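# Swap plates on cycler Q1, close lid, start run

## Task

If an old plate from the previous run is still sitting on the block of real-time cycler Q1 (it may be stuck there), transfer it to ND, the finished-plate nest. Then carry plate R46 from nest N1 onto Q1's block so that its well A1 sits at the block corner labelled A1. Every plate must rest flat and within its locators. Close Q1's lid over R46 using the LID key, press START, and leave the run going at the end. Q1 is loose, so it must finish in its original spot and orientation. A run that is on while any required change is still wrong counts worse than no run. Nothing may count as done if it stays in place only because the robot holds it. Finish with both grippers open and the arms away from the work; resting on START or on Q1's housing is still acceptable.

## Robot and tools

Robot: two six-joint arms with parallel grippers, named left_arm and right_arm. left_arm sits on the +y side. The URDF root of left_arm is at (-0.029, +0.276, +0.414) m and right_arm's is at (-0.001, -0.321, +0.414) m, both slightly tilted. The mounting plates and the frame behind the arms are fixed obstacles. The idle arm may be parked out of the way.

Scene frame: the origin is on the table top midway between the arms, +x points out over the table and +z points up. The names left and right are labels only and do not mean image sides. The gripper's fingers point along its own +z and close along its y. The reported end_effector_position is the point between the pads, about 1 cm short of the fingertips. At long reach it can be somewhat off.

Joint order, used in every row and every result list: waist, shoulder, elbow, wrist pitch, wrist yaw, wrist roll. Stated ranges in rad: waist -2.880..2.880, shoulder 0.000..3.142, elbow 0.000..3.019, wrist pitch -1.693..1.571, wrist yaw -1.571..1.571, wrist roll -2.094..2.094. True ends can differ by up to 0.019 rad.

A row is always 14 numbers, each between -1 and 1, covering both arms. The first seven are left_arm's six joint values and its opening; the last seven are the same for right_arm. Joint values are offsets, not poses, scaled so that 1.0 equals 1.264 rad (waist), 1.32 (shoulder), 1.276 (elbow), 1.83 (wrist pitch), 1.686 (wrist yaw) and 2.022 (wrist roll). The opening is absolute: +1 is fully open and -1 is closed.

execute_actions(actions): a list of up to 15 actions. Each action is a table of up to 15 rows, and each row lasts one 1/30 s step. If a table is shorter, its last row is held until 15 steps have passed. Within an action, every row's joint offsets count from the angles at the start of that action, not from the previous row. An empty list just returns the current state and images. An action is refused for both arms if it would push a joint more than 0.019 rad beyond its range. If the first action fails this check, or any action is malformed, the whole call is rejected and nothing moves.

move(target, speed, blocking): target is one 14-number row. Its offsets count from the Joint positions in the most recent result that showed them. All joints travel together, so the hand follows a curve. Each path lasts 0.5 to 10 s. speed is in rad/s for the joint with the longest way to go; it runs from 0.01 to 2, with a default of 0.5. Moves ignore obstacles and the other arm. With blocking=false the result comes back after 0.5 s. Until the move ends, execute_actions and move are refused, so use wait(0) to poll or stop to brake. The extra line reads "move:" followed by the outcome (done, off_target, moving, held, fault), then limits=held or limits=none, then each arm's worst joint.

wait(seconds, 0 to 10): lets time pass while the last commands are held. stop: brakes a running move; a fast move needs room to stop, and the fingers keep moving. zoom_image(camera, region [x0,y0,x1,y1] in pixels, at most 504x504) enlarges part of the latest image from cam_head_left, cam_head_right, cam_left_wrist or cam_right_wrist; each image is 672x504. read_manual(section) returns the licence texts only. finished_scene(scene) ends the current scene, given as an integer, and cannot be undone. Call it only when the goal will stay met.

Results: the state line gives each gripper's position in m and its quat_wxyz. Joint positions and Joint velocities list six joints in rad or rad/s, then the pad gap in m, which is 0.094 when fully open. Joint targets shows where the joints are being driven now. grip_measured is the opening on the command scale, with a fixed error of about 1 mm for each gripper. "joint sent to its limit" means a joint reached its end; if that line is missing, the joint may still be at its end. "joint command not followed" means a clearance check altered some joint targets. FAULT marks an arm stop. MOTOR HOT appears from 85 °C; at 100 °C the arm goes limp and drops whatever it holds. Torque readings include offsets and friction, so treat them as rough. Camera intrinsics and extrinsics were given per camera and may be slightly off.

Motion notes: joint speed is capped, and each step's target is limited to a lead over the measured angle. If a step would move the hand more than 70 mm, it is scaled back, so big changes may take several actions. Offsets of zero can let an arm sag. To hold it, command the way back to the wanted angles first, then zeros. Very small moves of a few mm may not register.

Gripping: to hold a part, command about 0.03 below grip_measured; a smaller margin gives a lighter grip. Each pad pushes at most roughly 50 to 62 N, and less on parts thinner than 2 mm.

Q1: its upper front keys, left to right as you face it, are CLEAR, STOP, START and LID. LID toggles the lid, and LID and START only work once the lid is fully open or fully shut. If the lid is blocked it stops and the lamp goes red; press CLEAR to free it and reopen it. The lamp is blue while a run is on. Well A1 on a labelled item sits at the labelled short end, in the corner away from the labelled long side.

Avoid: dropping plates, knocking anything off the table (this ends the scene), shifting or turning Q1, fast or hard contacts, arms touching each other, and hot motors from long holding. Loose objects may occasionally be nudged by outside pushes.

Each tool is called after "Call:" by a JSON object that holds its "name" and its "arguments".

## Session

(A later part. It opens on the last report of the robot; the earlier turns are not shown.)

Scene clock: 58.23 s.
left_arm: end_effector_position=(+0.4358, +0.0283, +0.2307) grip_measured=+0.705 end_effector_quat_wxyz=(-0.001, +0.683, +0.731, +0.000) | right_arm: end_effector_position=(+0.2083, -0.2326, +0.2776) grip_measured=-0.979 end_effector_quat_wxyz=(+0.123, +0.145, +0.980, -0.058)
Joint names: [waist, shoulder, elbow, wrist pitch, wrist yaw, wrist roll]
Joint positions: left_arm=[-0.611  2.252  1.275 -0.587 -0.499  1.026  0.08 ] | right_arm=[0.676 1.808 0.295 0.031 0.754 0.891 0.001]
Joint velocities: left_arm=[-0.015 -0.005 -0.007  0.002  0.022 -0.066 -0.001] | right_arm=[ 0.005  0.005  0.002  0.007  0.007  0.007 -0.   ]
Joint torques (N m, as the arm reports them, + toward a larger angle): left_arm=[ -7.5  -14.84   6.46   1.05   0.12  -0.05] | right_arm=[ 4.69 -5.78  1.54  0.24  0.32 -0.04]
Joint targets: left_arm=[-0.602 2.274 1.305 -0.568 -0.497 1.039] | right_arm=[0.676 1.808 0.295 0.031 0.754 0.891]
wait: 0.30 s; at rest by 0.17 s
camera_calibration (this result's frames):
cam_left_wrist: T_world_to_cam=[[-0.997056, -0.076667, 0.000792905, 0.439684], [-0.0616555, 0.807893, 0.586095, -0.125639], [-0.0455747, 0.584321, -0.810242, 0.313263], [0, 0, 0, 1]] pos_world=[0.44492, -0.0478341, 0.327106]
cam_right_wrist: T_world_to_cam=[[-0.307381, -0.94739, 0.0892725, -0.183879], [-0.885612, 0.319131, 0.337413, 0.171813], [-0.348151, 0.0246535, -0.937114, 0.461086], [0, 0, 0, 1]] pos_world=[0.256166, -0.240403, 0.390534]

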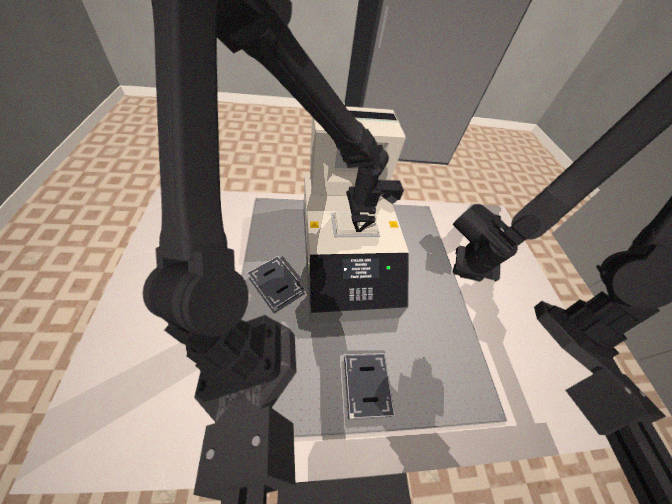

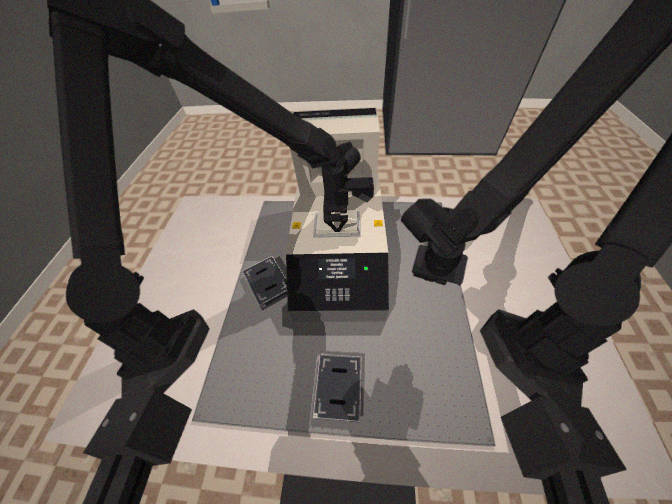

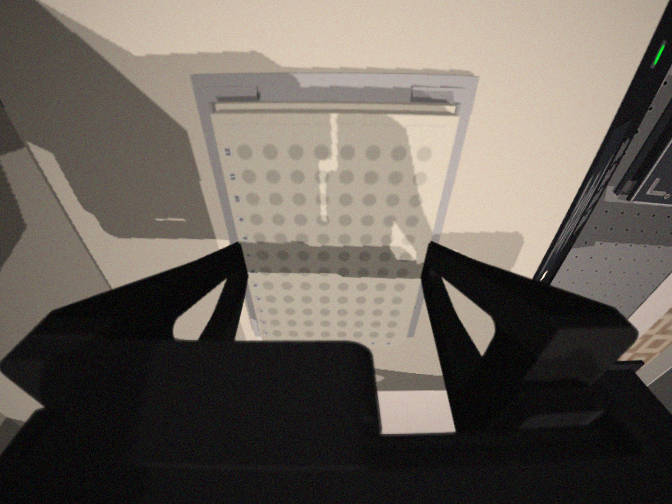

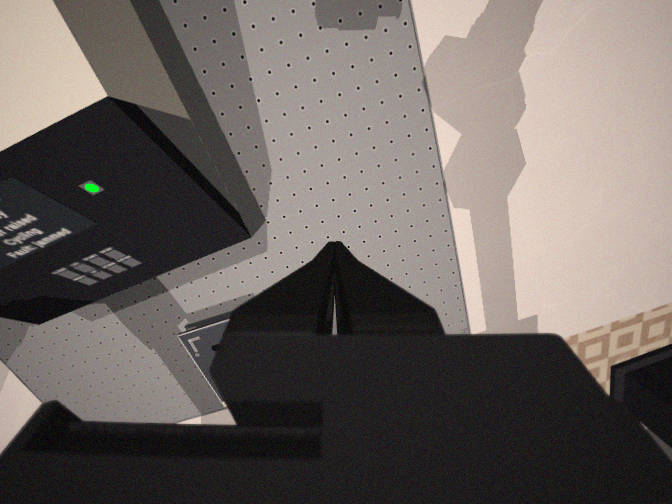

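Call:
{"name": "execute_actions", "arguments": {"actions": [[[0.0075,0.0160,0.0235,0.0100,0.001,0.004,0.668,0,0,0,0,0,0,-1],[0.0080,0.0163,0.0235,0.0104,0.001,0.004,0.668,0,0,0,0,0,0,-1],[0.0085,0.0167,0.0235,0.0108,0.001,0.004,0.668,0,0,0,0,0,0,-1],[0.0090,0.0171,0.0235,0.0113,0.001,0.004,0.668,0,0,0,0,0,0,-1],[0.0094,0.0176,0.0235,0.0118,0.001,0.004,0.668,0,0,0,0,0,0,-1],[0.0097,0.0181,0.0235,0.0123,0.001,0.004,0.668,0,0,0,0,0,0,-1],[0.0099,0.0186,0.0235,0.0128,0.001,0.004,0.668,0,0,0,0,0,0,-1],[0.0100,0.0191,0.0235,0.0132,0.001,0.004,0.668,0,0,0,0,0,0,-1],[0.0101,0.0195,0.0235,0.0135,0.001,0.004,0.668,0,0,0,0,0,0,-1],[0.0102,0.0198,0.0235,0.0137,0.001,0.004,0.668,0,0,0,0,0,0,-1]]]}}

Call:
{"name": "wait", "arguments": {"seconds": 0.3}}

Scene clock: 59.53 s.
left_arm: end_effector_position=(+0.4359, +0.0283, +0.2307) grip_measured=+0.705 end_effector_quat_wxyz=(-0.001, +0.683, +0.731, +0.000) | right_arm: end_effector_position=(+0.2083, -0.2326, +0.2776) grip_measured=-0.979 end_effector_quat_wxyz=(+0.123, +0.145, +0.980, -0.058)
Joint names: [waist, shoulder, elbow, wrist pitch, wrist yaw, wrist roll]
Joint positions: left_arm=[-0.611  2.252  1.275 -0.587 -0.499  1.026  0.08 ] | right_arm=[0.676 1.808 0.295 0.031 0.754 0.891 0.001]
Joint velocities: left_arm=[-0.015 -0.005  0.002 -0.012 -0.022  0.007  0.001] | right_arm=[-0.005 -0.015 -0.017 -0.012  0.051 -0.037 -0.002]
Joint torques (N m, as the arm reports them, + toward a larger angle): left_arm=[ -7.26 -14.51   6.45   1.25   0.12  -0.1 ] | right_arm=[ 4.76 -5.79  1.53  0.24  0.32 -0.03]
Joint targets: left_arm=[-0.598 2.278 1.305 -0.562 -0.497 1.034] | right_arm=[0.676 1.808 0.295 0.031 0.754 0.891]
camera_calibration (this result's frames):
cam_left_wrist: T_world_to_cam=[[-0.997043, -0.0768486, 0.000507667, 0.439822], [-0.0619773, 0.807972, 0.585952, -0.125431], [-0.0454398, 0.584188, -0.810345, 0.313258], [0, 0, 0, 1]] pos_world=[0.444982, -0.0478571, 0.32712]
cam_right_wrist: T_world_to_cam=[[-0.307381, -0.94739, 0.0892725, -0.183879], [-0.885612, 0.319131, 0.337413, 0.171813], [-0.348151, 0.0246535, -0.937114, 0.461086], [0, 0, 0, 1]] pos_world=[0.256166, -0.240403, 0.390534]

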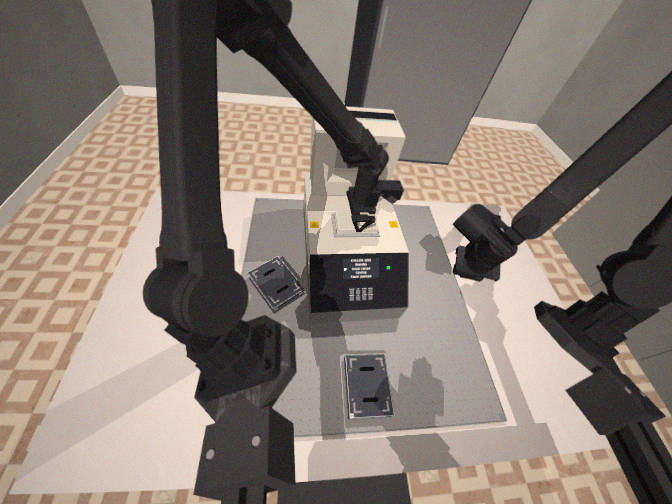

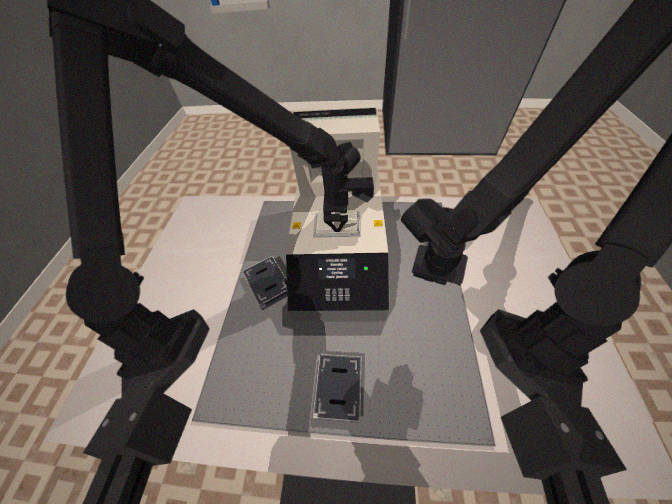

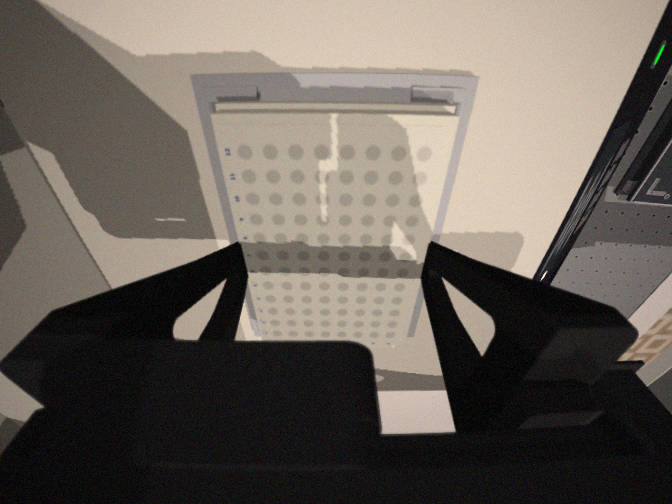

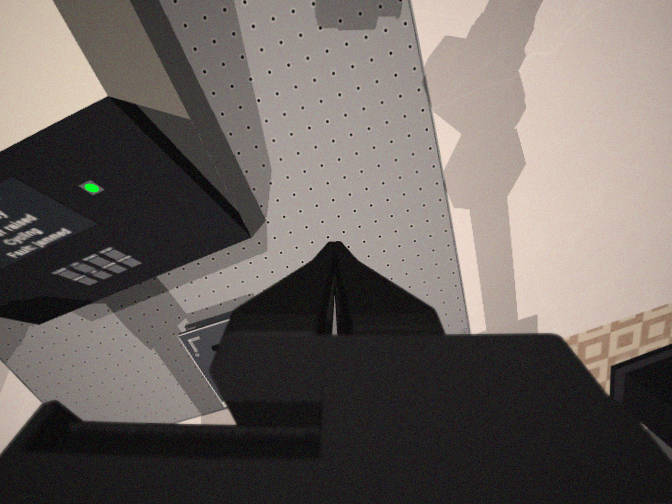

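Scene clock: 59.83 s.
left_arm: end_effector_position=(+0.4359, +0.0283, +0.2307) grip_measured=+0.705 end_effector_quat_wxyz=(-0.001, +0.683, +0.731, +0.000) | right_arm: end_effector_position=(+0.2083, -0.2326, +0.2776) grip_measured=-0.979 end_effector_quat_wxyz=(+0.123, +0.145, +0.980, -0.058)
Joint names: [waist, shoulder, elbow, wrist pitch, wrist yaw, wrist roll]
Joint positions: left_arm=[-0.611  2.252  1.275 -0.587 -0.499  1.026  0.08 ] | right_arm=[0.676 1.808 0.295 0.031 0.754 0.891 0.001]
Joint velocities: left_arm=[ 0.005  0.005 -0.017 -0.017 -0.037 -0.007 -0.001] | right_arm=[-0.005 -0.015  0.002 -0.012 -0.066  0.022  0.   ]
Joint torques (N m, as the arm reports them, + toward a larger angle): left_arm=[ -7.27 -14.47   6.47   1.27   0.12  -0.1 ] | right_arm=[ 4.71 -5.77  1.54  0.24  0.32 -0.04]
Joint targets: left_arm=[-0.598 2.278 1.305 -0.562 -0.497 1.034] | right_arm=[0.676 1.808 0.295 0.031 0.754 0.891]
wait: 0.30 s; at rest by 0.17 s
camera_calibration (this result's frames):
cam_left_wrist: T_world_to_cam=[[-0.997043, -0.0768486, 0.000507667, 0.439822], [-0.0619773, 0.807972, 0.585952, -0.125431], [-0.0454398, 0.584188, -0.810345, 0.313258], [0, 0, 0, 1]] pos_world=[0.444982, -0.0478571, 0.32712]
cam_right_wrist: T_world_to_cam=[[-0.307381, -0.94739, 0.0892725, -0.183879], [-0.885612, 0.319131, 0.337413, 0.171813], [-0.348151, 0.0246535, -0.937114, 0.461086], [0, 0, 0, 1]] pos_world=[0.256166, -0.240403, 0.390534]

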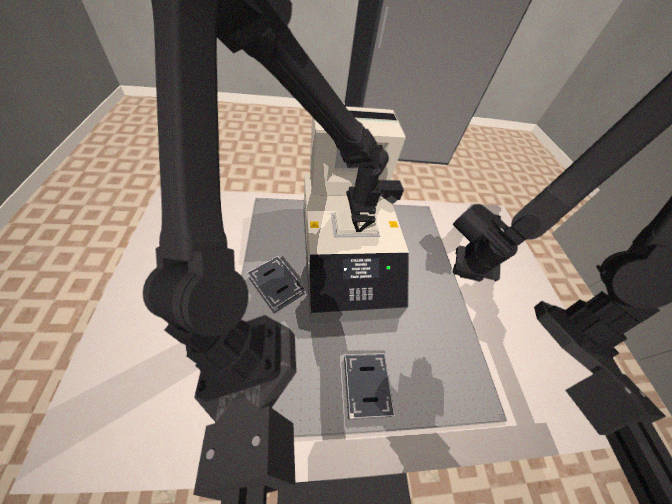

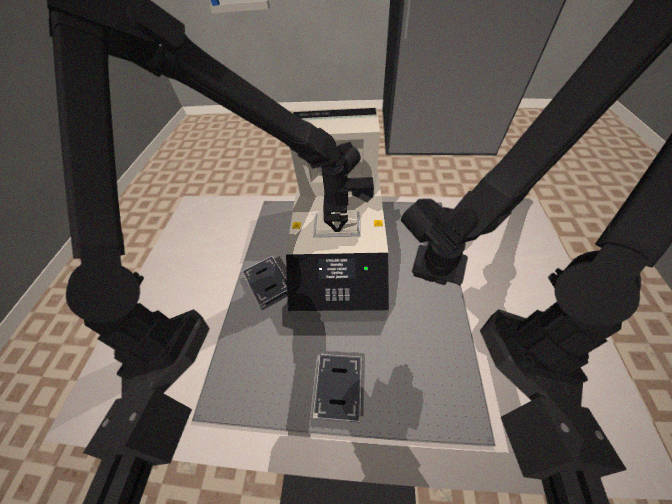

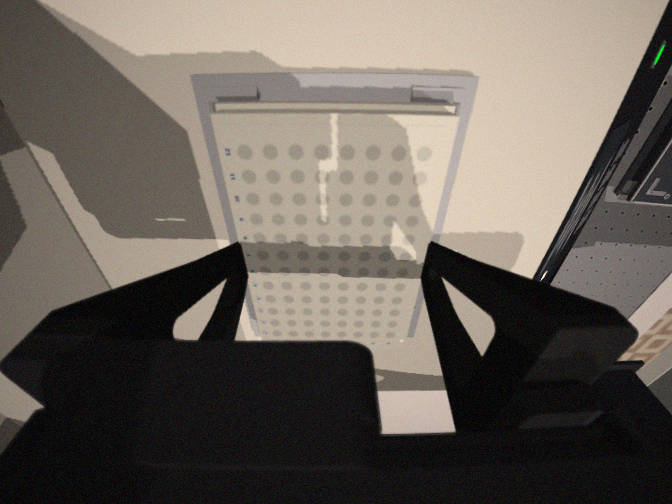

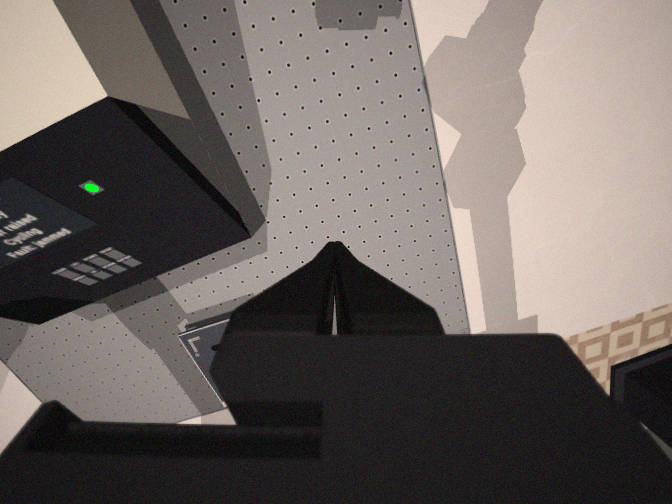

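Call:
{"name": "zoom_image", "arguments": {"camera": "cam_head_right", "region": [300, 200, 375, 245]}}

Call:
{"name": "zoom_image", "arguments": {"camera": "cam_left_wrist", "region": [230, 280, 440, 350]}}

Region (300, 200, 375, 245) of cam_head_right's 672x504 image, scaled by 6.720, with more detail than that image has; it fills the top 302 rows of this view, and the rest is white.

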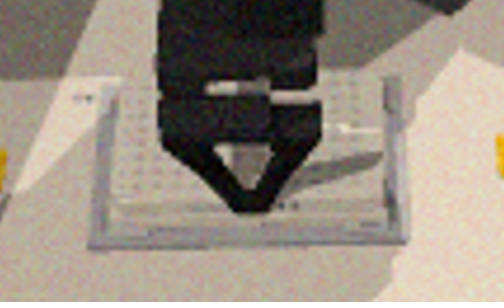

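Region (230, 280, 440, 350) of cam_left_wrist's 672x504 image, scaled by 2.400, with more detail than that image has.

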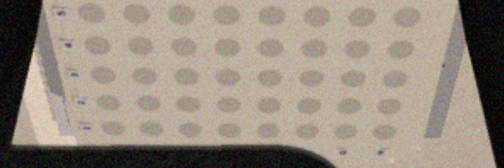

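Call:
{"name": "execute_actions", "arguments": {"actions": [[[0.006,0.012,0.02,0.008,0.001,0.002,0.672,0,0,0,0,0,0,-1],[0.003,0.006,0.016,0.004,0.001,0.001,0.68,0,0,0,0,0,0,-1],[0,0.002,0.013,0,0.001,0,0.69,0,0,0,0,0,0,-1],[0,0,0.012,0,0.001,0,0.70,0,0,0,0,0,0,-1],[0,0,0.012,0,0.001,0,0.71,0,0,0,0,0,0,-1],[0,0,0.012,0,0.001,0,0.725,0,0,0,0,0,0,-1],[0,0,0.012,0,0.001,0,0.75,0,0,0,0,0,0,-1],[0,0,0.012,0,0.001,0,0.80,0,0,0,0,0,0,-1],[0,0,0.012,0,0.001,0,0.86,0,0,0,0,0,0,-1],[0,0,0.012,0,0.001,0,0.92,0,0,0,0,0,0,-1],[0,0,0.012,0,0.001,0,0.97,0,0,0,0,0,0,-1],[-0.003,-0.006,0.012,-0.003,0.001,-0.002,1,0,0,0,0,0,0,-1],[-0.005,-0.011,0.012,-0.005,0.001,-0.003,1,0,0,0,0,0,0,-1],[-0.006,-0.014,0.012,-0.007,0.001,-0.004,1,0,0,0,0,0,0,-1]],[[-0.0095,-0.0195,0.012,-0.0105,0,-0.0065,1,0,0,0,0,0,0,-1],[-0.0108,-0.0220,0.012,-0.0126,0,-0.0074,1,0,0,0,0,0,0,-1],[-0.0127,-0.0257,0.012,-0.0157,0,-0.0087,1,0,0,0,0,0,0,-1],[-0.0151,-0.0302,0.012,-0.0195,0,-0.0104,1,0,0,0,0,0,0,-1],[-0.0179,-0.0355,0.012,-0.0240,0,-0.0123,1,0,0,0,0,0,0,-1],[-0.0209,-0.0413,0.012,-0.0289,0,-0.0144,1,0,0,0,0,0,0,-1],[-0.0240,-0.0472,0.012,-0.0338,0,-0.0165,1,0,0,0,0,0,0,-1],[-0.0270,-0.0530,0.012,-0.0387,0,-0.0186,1,0,0,0,0,0,0,-1],[-0.0298,-0.0583,0.012,-0.0432,0,-0.0205,1,0,0,0,0,0,0,-1],[-0.0322,-0.0628,0.012,-0.0470,0,-0.0222,1,0,0,0,0,0,0,-1],[-0.0341,-0.0665,0.012,-0.0501,0,-0.0235,1,0,0,0,0,0,0,-1],[-0.0355,-0.0692,0.012,-0.0524,0,-0.0245,1,0,0,0,0,0,0,-1],[-0.0364,-0.0710,0.012,-0.0540,0,-0.0251,1,0,0,0,0,0,0,-1]]]}}

Call:
{"name": "wait", "arguments": {"seconds": 0.3}}

Scene clock: 63.23 s.
left_arm: end_effector_position=(+0.4376, +0.0272, +0.2676) grip_measured=+1.000 end_effector_quat_wxyz=(-0.001, +0.685, +0.729, +0.000) | right_arm: end_effector_position=(+0.2083, -0.2326, +0.2776) grip_measured=-0.979 end_effector_quat_wxyz=(+0.123, +0.145, +0.980, -0.058)
Joint names: [waist, shoulder, elbow, wrist pitch, wrist yaw, wrist roll]
Joint positions: left_arm=[-0.644  2.188  1.275 -0.667 -0.499  0.994  0.094] | right_arm=[0.676 1.808 0.295 0.031 0.754 0.891 0.001]
Joint velocities: left_arm=[-0.112 -0.2   -0.012 -0.051  0.007 -0.125  0.   ] | right_arm=[ 0.005 -0.005 -0.022  0.002  0.066 -0.051  0.001]
Joint torques (N m, as the arm reports them, + toward a larger angle): left_arm=[ -8.52 -18.2    5.92  -0.17   0.05  -0.27] | right_arm=[ 4.74 -5.79  1.53  0.24  0.32 -0.03]
Joint targets: left_arm=[-0.657 2.159 1.290 -0.685 -0.499 0.975] | right_arm=[0.676 1.808 0.295 0.031 0.754 0.891]
camera_calibration (this result's frames):
cam_left_wrist: T_world_to_cam=[[-0.997488, -0.0708356, -0.00035357, 0.441686], [-0.0576281, 0.808581, 0.585556, -0.147848], [-0.0411924, 0.584106, -0.810632, 0.342031], [0, 0, 0, 1]] pos_world=[0.446146, -0.0489484, 0.363991]
cam_right_wrist: T_world_to_cam=[[-0.307381, -0.94739, 0.0892725, -0.183879], [-0.885612, 0.319131, 0.337413, 0.171813], [-0.348151, 0.0246535, -0.937114, 0.461086], [0, 0, 0, 1]] pos_world=[0.256166, -0.240403, 0.390534]

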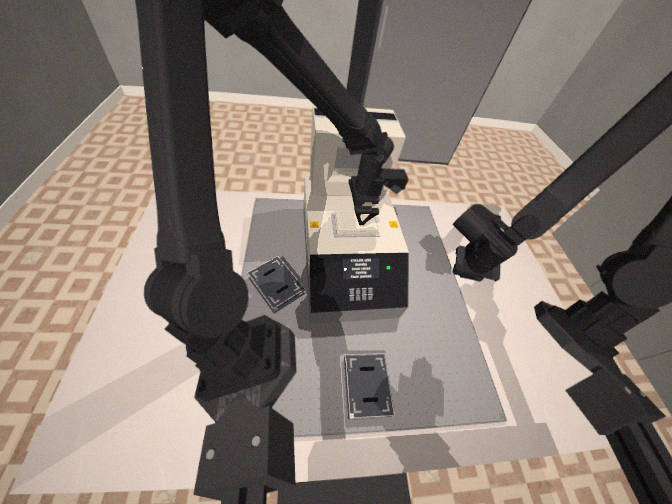

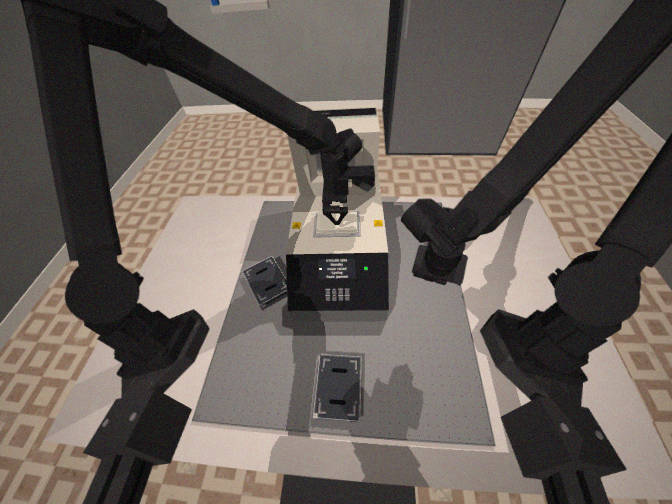

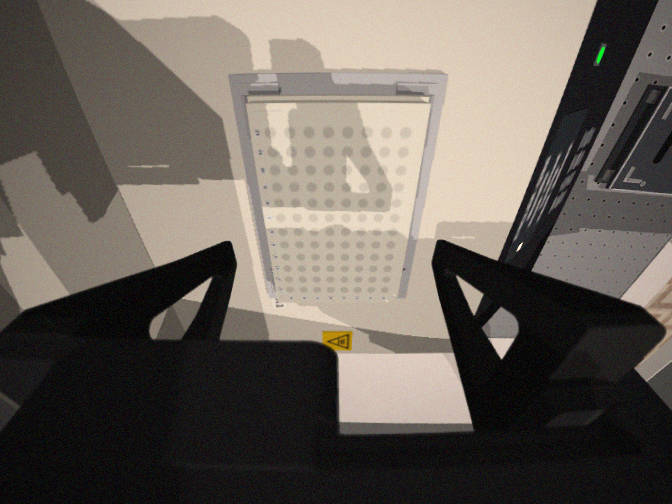

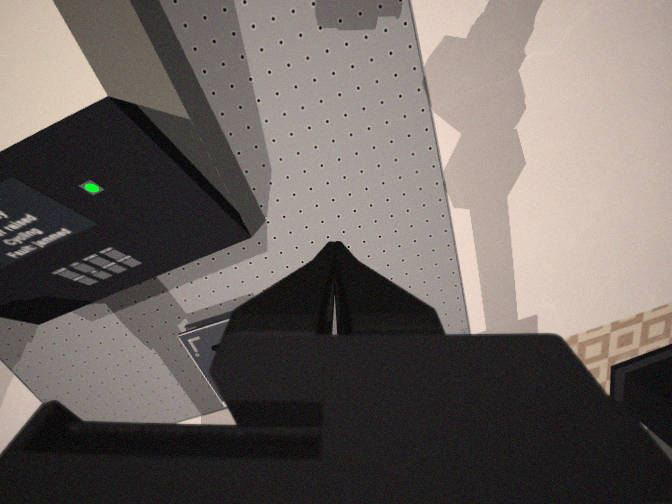

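Scene clock: 63.53 s.
left_arm: end_effector_position=(+0.4404, +0.0264, +0.2747) grip_measured=+1.000 end_effector_quat_wxyz=(+0.005, +0.683, +0.731, +0.002) | right_arm: end_effector_position=(+0.2083, -0.2326, +0.2776) grip_measured=-0.979 end_effector_quat_wxyz=(+0.123, +0.145, +0.980, -0.058)
Joint names: [waist, shoulder, elbow, wrist pitch, wrist yaw, wrist roll]
Joint positions: left_arm=[-0.65   2.176  1.275 -0.671 -0.499  0.988  0.094] | right_arm=[0.676 1.808 0.295 0.031 0.754 0.891 0.001]
Joint velocities: left_arm=[ 0.005  0.005 -0.002 -0.002 -0.051  0.037  0.   ] | right_arm=[-0.005 -0.005 -0.017 -0.002  0.022 -0.037  0.   ]
Joint torques (N m, as the arm reports them, + toward a larger angle): left_arm=[ -8.66 -17.82   5.93  -0.14   0.04  -0.26] | right_arm=[ 4.72 -5.8   1.54  0.24  0.32 -0.04]
Joint targets: left_arm=[-0.657 2.158 1.290 -0.686 -0.499 0.975] | right_arm=[0.676 1.808 0.295 0.031 0.754 0.891]
wait: 0.30 s; no rest
camera_calibration (this result's frames):
cam_left_wrist: T_world_to_cam=[[-0.997001, -0.0768131, -0.00945107, 0.446917], [-0.0680131, 0.811343, 0.5806, -0.145328], [-0.0369297, 0.579502, -0.814134, 0.347649], [0, 0, 0, 1]] pos_world=[0.448531, -0.0492228, 0.371634]
cam_right_wrist: T_world_to_cam=[[-0.307381, -0.94739, 0.0892725, -0.183879], [-0.885612, 0.319131, 0.337413, 0.171813], [-0.348151, 0.0246535, -0.937114, 0.461086], [0, 0, 0, 1]] pos_world=[0.256166, -0.240403, 0.390534]

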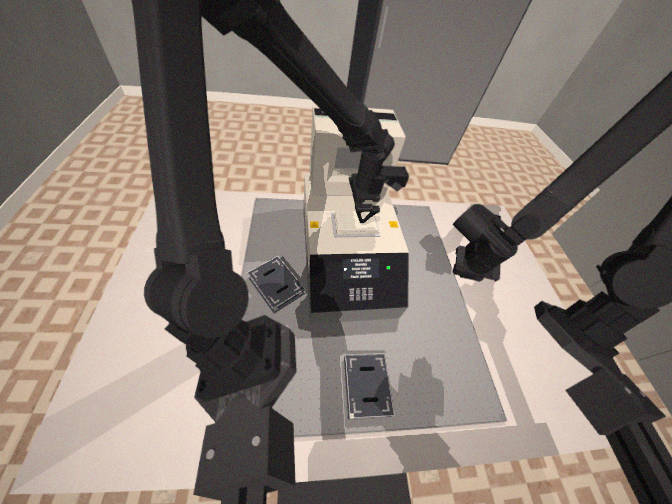

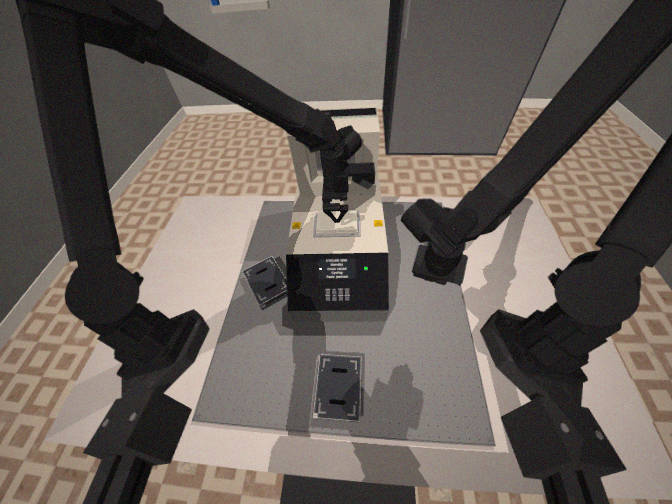

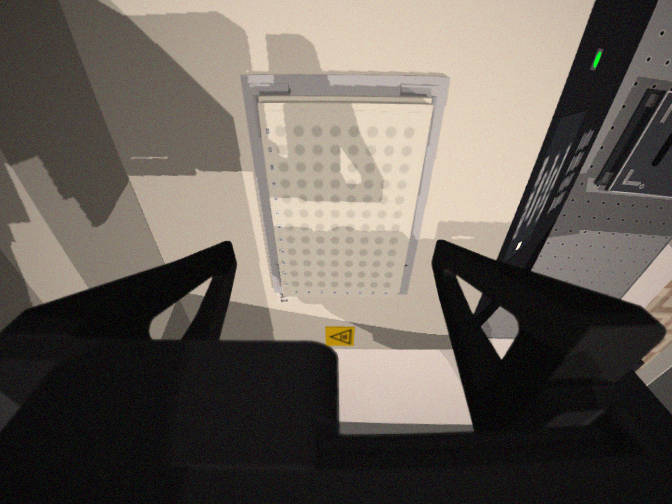

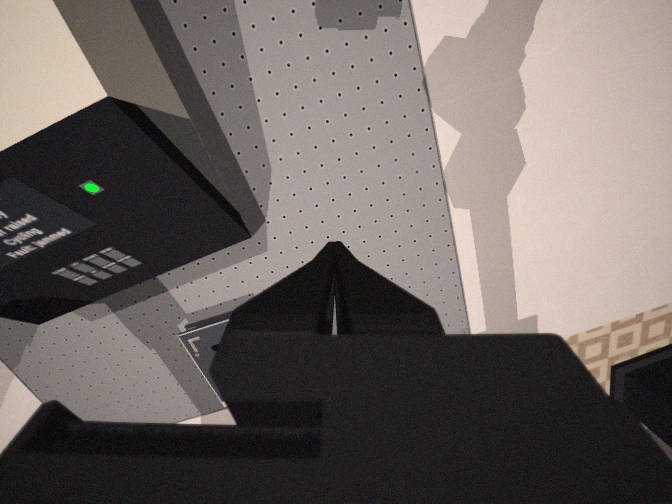

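Call:
{"name": "zoom_image", "arguments": {"camera": "cam_left_wrist", "region": [230, 60, 460, 310]}}

Call:
{"name": "zoom_image", "arguments": {"camera": "cam_head_left", "region": [320, 200, 395, 245]}}

Region (230, 60, 460, 310) of cam_left_wrist's 672x504 image, scaled by 2.016, with more detail than that image has; it fills the left 464 columns of this view, and the rest is white.

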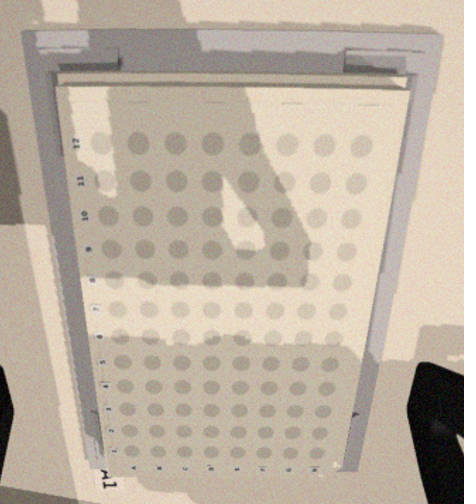

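Region (320, 200, 395, 245) of cam_head_left's 672x504 image, scaled by 6.720, with more detail than that image has; it fills the top 302 rows of this view, and the rest is white.

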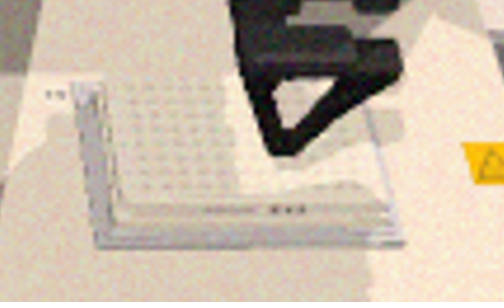

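Call:
{"name": "move", "arguments": {"target": [0.3639,-0.3985,-0.4381,0.1574,0.0249,-0.3403,1,0.2706,0.5947,0.4616,0.1399,0.0297,-0.0504,-1], "speed": 1.1}}

Scene clock: 69.00 s.
left_arm: end_effector_position=(+0.3505, +0.2918, +0.2715) grip_measured=+1.000 end_effector_quat_wxyz=(-0.005, +0.157, +0.988, +0.006) | right_arm: end_effector_position=(+0.2077, +0.0168, +0.1528) grip_measured=-0.979 end_effector_quat_wxyz=(+0.209, -0.028, +0.978, -0.004)
Joint names: [waist, shoulder, elbow, wrist pitch, wrist yaw, wrist roll]
Joint positions: left_arm=[-0.184  1.667  0.717 -0.4   -0.46   0.312  0.094] | right_arm=[1.01  2.607 0.878 0.266 0.802 0.798 0.001]
Joint velocities: left_arm=[-0.005 -0.005 -0.007 -0.017 -0.081  0.037  0.   ] | right_arm=[ 0.005 -0.024 -0.002 -0.002 -0.022  0.007  0.001]
Joint torques (N m, as the arm reports them, + toward a larger angle): left_arm=[ -5.18 -12.88   3.09   1.03   0.1   -0.29] | right_arm=[  8.57 -13.42   1.91   1.16   0.47  -0.12]
Joint targets: left_arm=[-0.190 1.650 0.716 -0.383 -0.457 0.300] | right_arm=[1.018 2.593 0.884 0.287 0.804 0.789]
move: off_target (right_arm); limits=none; left_arm: farthest joint: the shoulder, 0.017 radians from its target (0.526 radians at the start); right_arm: farthest joint: the wrist pitch, 0.021 radians from its target (0.256 radians at the start)
camera_calibration (this result's frames):
cam_left_wrist: T_world_to_cam=[[-0.301775, -0.953317, -0.0108937, 0.390029], [-0.768568, 0.236499, 0.594451, 0.0446094], [-0.564124, 0.187763, -0.804058, 0.484194], [0, 0, 0, 1]] pos_world=[0.425132, 0.270358, 0.367051]
cam_right_wrist: T_world_to_cam=[[0.0404631, -0.998798, 0.0276486, 0.00136618], [-0.982015, -0.0346454, 0.185599, 0.182889], [-0.184418, -0.0346612, -0.982236, 0.3117], [0, 0, 0, 1]] pos_world=[0.237027, 0.0185047, 0.272182]

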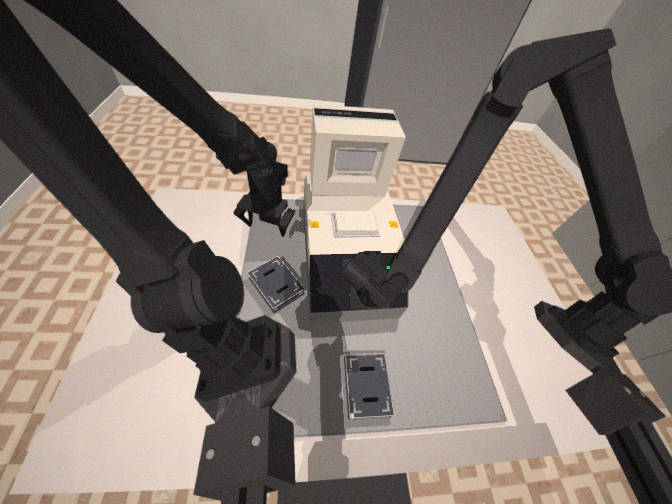

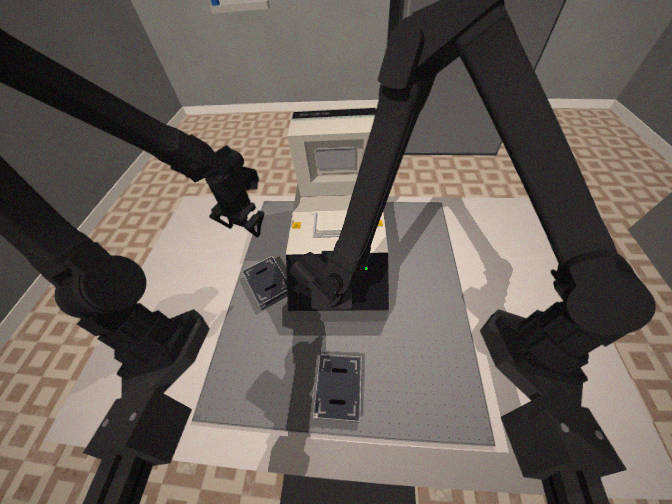

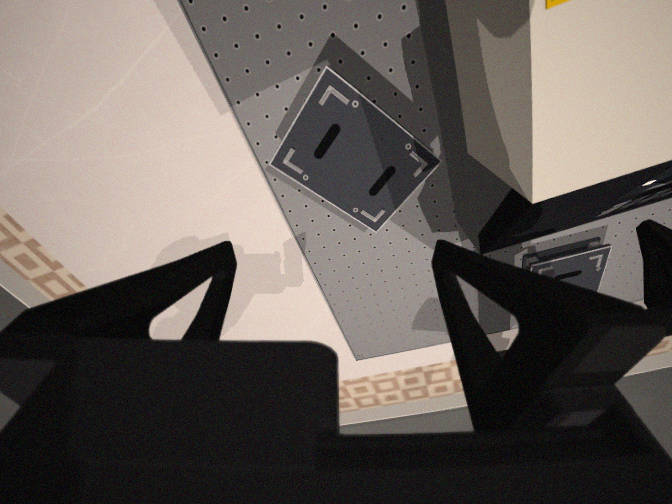

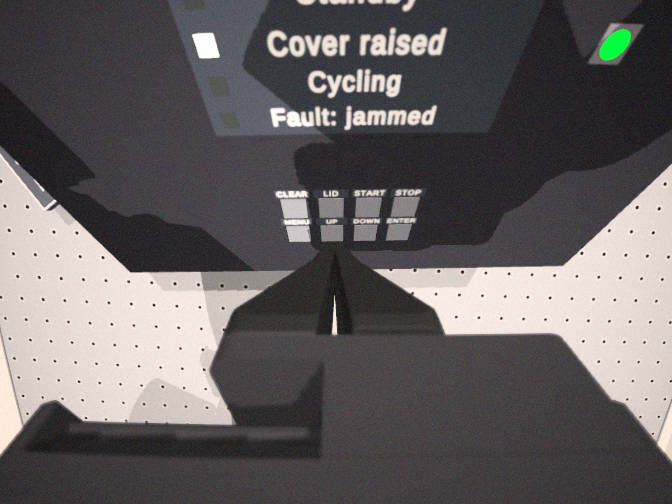

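First check the plate seating from the head cameras.

Call:
{"name": "zoom_image", "arguments": {"camera": "cam_head_left", "region": [322, 204, 392, 244]}}

Call:
{"name": "zoom_image", "arguments": {"camera": "cam_head_right", "region": [302, 204, 372, 244]}}

Call:
{"name": "zoom_image", "arguments": {"camera": "cam_right_wrist", "region": [265, 180, 435, 270]}}

Region (322, 204, 392, 244) of cam_head_left's 672x504 image, scaled by 7.200, with more detail than that image has; it fills the top 288 rows of this view, and the rest is white.

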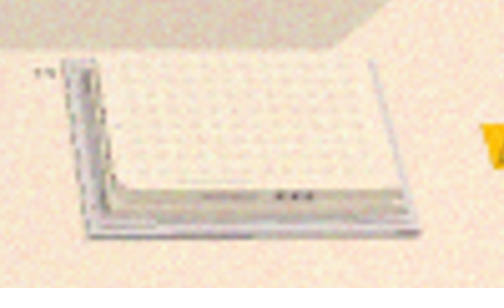

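Region (302, 204, 372, 244) of cam_head_right's 672x504 image, scaled by 7.200, with more detail than that image has; it fills the top 288 rows of this view, and the rest is white.

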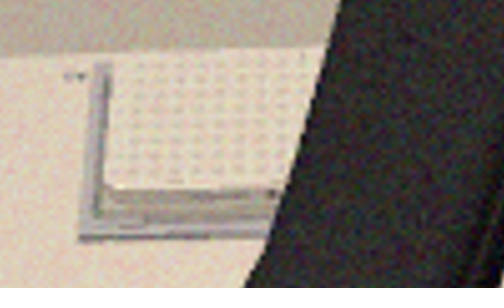

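Region (265, 180, 435, 270) of cam_right_wrist's 672x504 image, scaled by 2.965, with more detail than that image has; it fills the top 267 rows of this view, and the rest is white.

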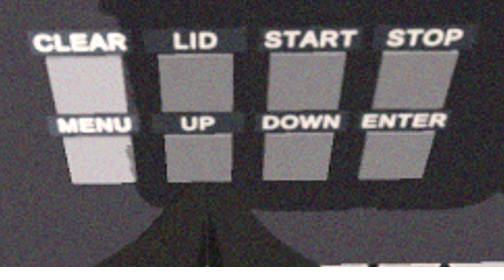

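Call:
{"name": "execute_actions", "arguments": {"actions": [[[0,-0.008,0.005,0,0,0,1,-0.0118,0.0070,0.0090,0.0066,0.001,-0.003,-1],[0,-0.008,0.005,0,0,0,1,-0.0149,0.0082,0.0117,0.0066,0.001,-0.003,-1],[0,-0.008,0.005,0,0,0,1,-0.0187,0.0097,0.0150,0.0066,0.001,-0.003,-1],[0,-0.008,0.005,0,0,0,1,-0.0229,0.0114,0.0186,0.0066,0.001,-0.003,-1],[0,-0.008,0.005,0,0,0,1,-0.0271,0.0130,0.0222,0.0066,0.001,-0.003,-1],[0,-0.008,0.005,0,0,0,1,-0.0314,0.0147,0.0258,0.0066,0.001,-0.003,-1],[0,-0.008,0.005,0,0,0,1,-0.0352,0.0162,0.0291,0.0066,0.001,-0.003,-1],[0,-0.008,0.005,0,0,0,1,-0.0387,0.0176,0.0321,0.0066,0.001,-0.003,-1],[0,-0.008,0.005,0,0,0,1,-0.0417,0.0188,0.0347,0.0066,0.001,-0.003,-1],[0,-0.008,0.005,0,0,0,1,-0.0440,0.0197,0.0367,0.0066,0.001,-0.003,-1],[0,-0.008,0.005,0,0,0,1,-0.0456,0.0203,0.0380,0.0066,0.001,-0.003,-1],[0,-0.008,0.005,0,0,0,1,-0.0467,0.0208,0.0390,0.0066,0.001,-0.003,-1],[0,-0.008,0.005,0,0,0,1,-0.0475,0.0211,0.0396,0.0066,0.001,-0.003,-1],[0,-0.008,0.005,0,0,0,1,-0.0479,0.0212,0.0400,0.0066,0.001,-0.003,-1]],[[0,-0.008,0.005,0,0,0,1,-0.011,0.006,0.008,0.0066,0.001,-0.003,-1],[0,-0.008,0.005,0,0,0,1,-0.0128,0.0062,0.0092,0.0066,0.001,-0.003,-1],[0,-0.008,0.005,0,0,0,1,-0.0148,0.0064,0.0105,0.0066,0.001,-0.003,-1],[0,-0.008,0.005,0,0,0,1,-0.0171,0.0066,0.0119,0.0066,0.001,-0.003,-1],[0,-0.008,0.005,0,0,0,1,-0.0195,0.0068,0.0134,0.0066,0.001,-0.003,-1],[0,-0.008,0.005,0,0,0,1,-0.0220,0.007,0.0149,0.0066,0.001,-0.003,-1],[0,-0.008,0.005,0,0,0,1,-0.0245,0.0072,0.0164,0.0066,0.001,-0.003,-1],[0,-0.008,0.005,0,0,0,1,-0.0270,0.0074,0.0179,0.0066,0.001,-0.003,-1],[0,-0.008,0.005,0,0,0,1,-0.0293,0.0075,0.0194,0.0066,0.001,-0.003,-1],[0,-0.008,0.005,0,0,0,1,-0.0314,0.0076,0.0208,0.0066,0.001,-0.003,-1],[0,-0.008,0.005,0,0,0,1,-0.0332,0.0076,0.022,0.0066,0.001,-0.003,-1]]]}}

Scene clock: 72.10 s.
left_arm: end_effector_position=(+0.3505, +0.2918, +0.2715) grip_measured=+1.000 end_effector_quat_wxyz=(-0.005, +0.157, +0.988, +0.006) | right_arm: end_effector_position=(+0.2242, +0.0186, +0.1398) grip_measured=-0.979 end_effector_quat_wxyz=(+0.204, -0.001, +0.979, -0.007)
Joint names: [waist, shoulder, elbow, wrist pitch, wrist yaw, wrist roll]
Joint positions: left_arm=[-0.184  1.667  0.717 -0.4   -0.46   0.312  0.094] | right_arm=[0.959 2.626 0.919 0.266 0.8   0.798 0.001]
Joint velocities: left_arm=[-0.005 -0.015 -0.007 -0.012  0.022  0.007  0.   ] | right_arm=[-0.005 -0.005 -0.002  0.002  0.007  0.066 -0.   ]
Joint torques (N m, as the arm reports them, + toward a larger angle): left_arm=[ -4.78 -12.09   3.67   0.39  -0.02  -0.17] | right_arm=[  4.4  -11.91   4.03   0.86   0.47  -0.1 ]
Joint targets: left_arm=[-0.184 1.657 0.723 -0.400 -0.460 0.312] | right_arm=[0.919 2.636 0.946 0.278 0.803 0.792]
camera_calibration (this result's frames):
cam_left_wrist: T_world_to_cam=[[-0.301411, -0.953432, -0.0108984, 0.389937], [-0.768661, 0.236204, 0.594448, 0.044729], [-0.564191, 0.187551, -0.80406, 0.484281], [0, 0, 0, 1]] pos_world=[0.42514, 0.270386, 0.367051]
cam_right_wrist: T_world_to_cam=[[-0.0132555, -0.999635, 0.0235255, 0.0155266], [-0.980592, 0.0175985, 0.195269, 0.198971], [-0.195612, -0.0204805, -0.980468, 0.304], [0, 0, 0, 1]] pos_world=[0.254781, 0.0182455, 0.258844]

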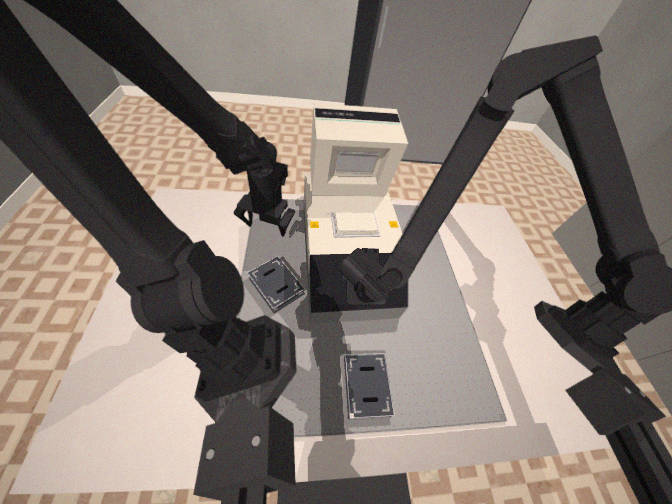

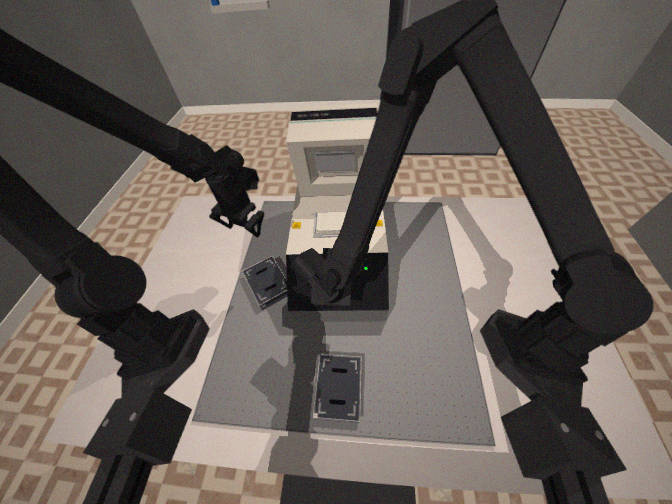

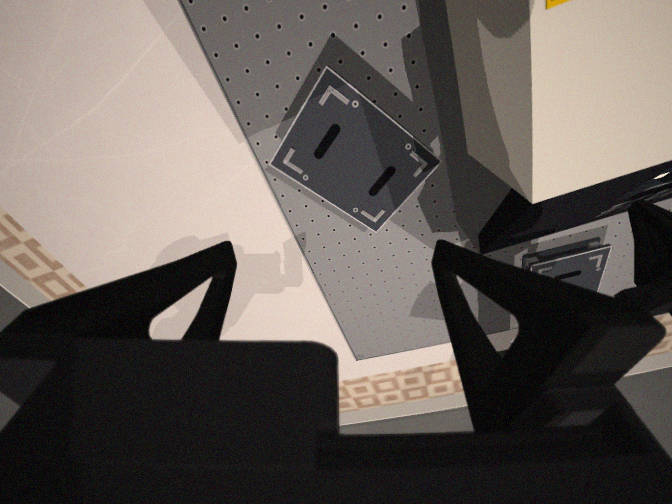

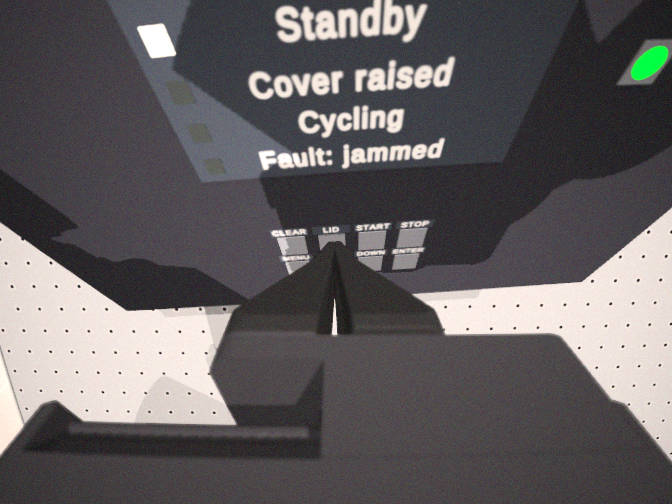

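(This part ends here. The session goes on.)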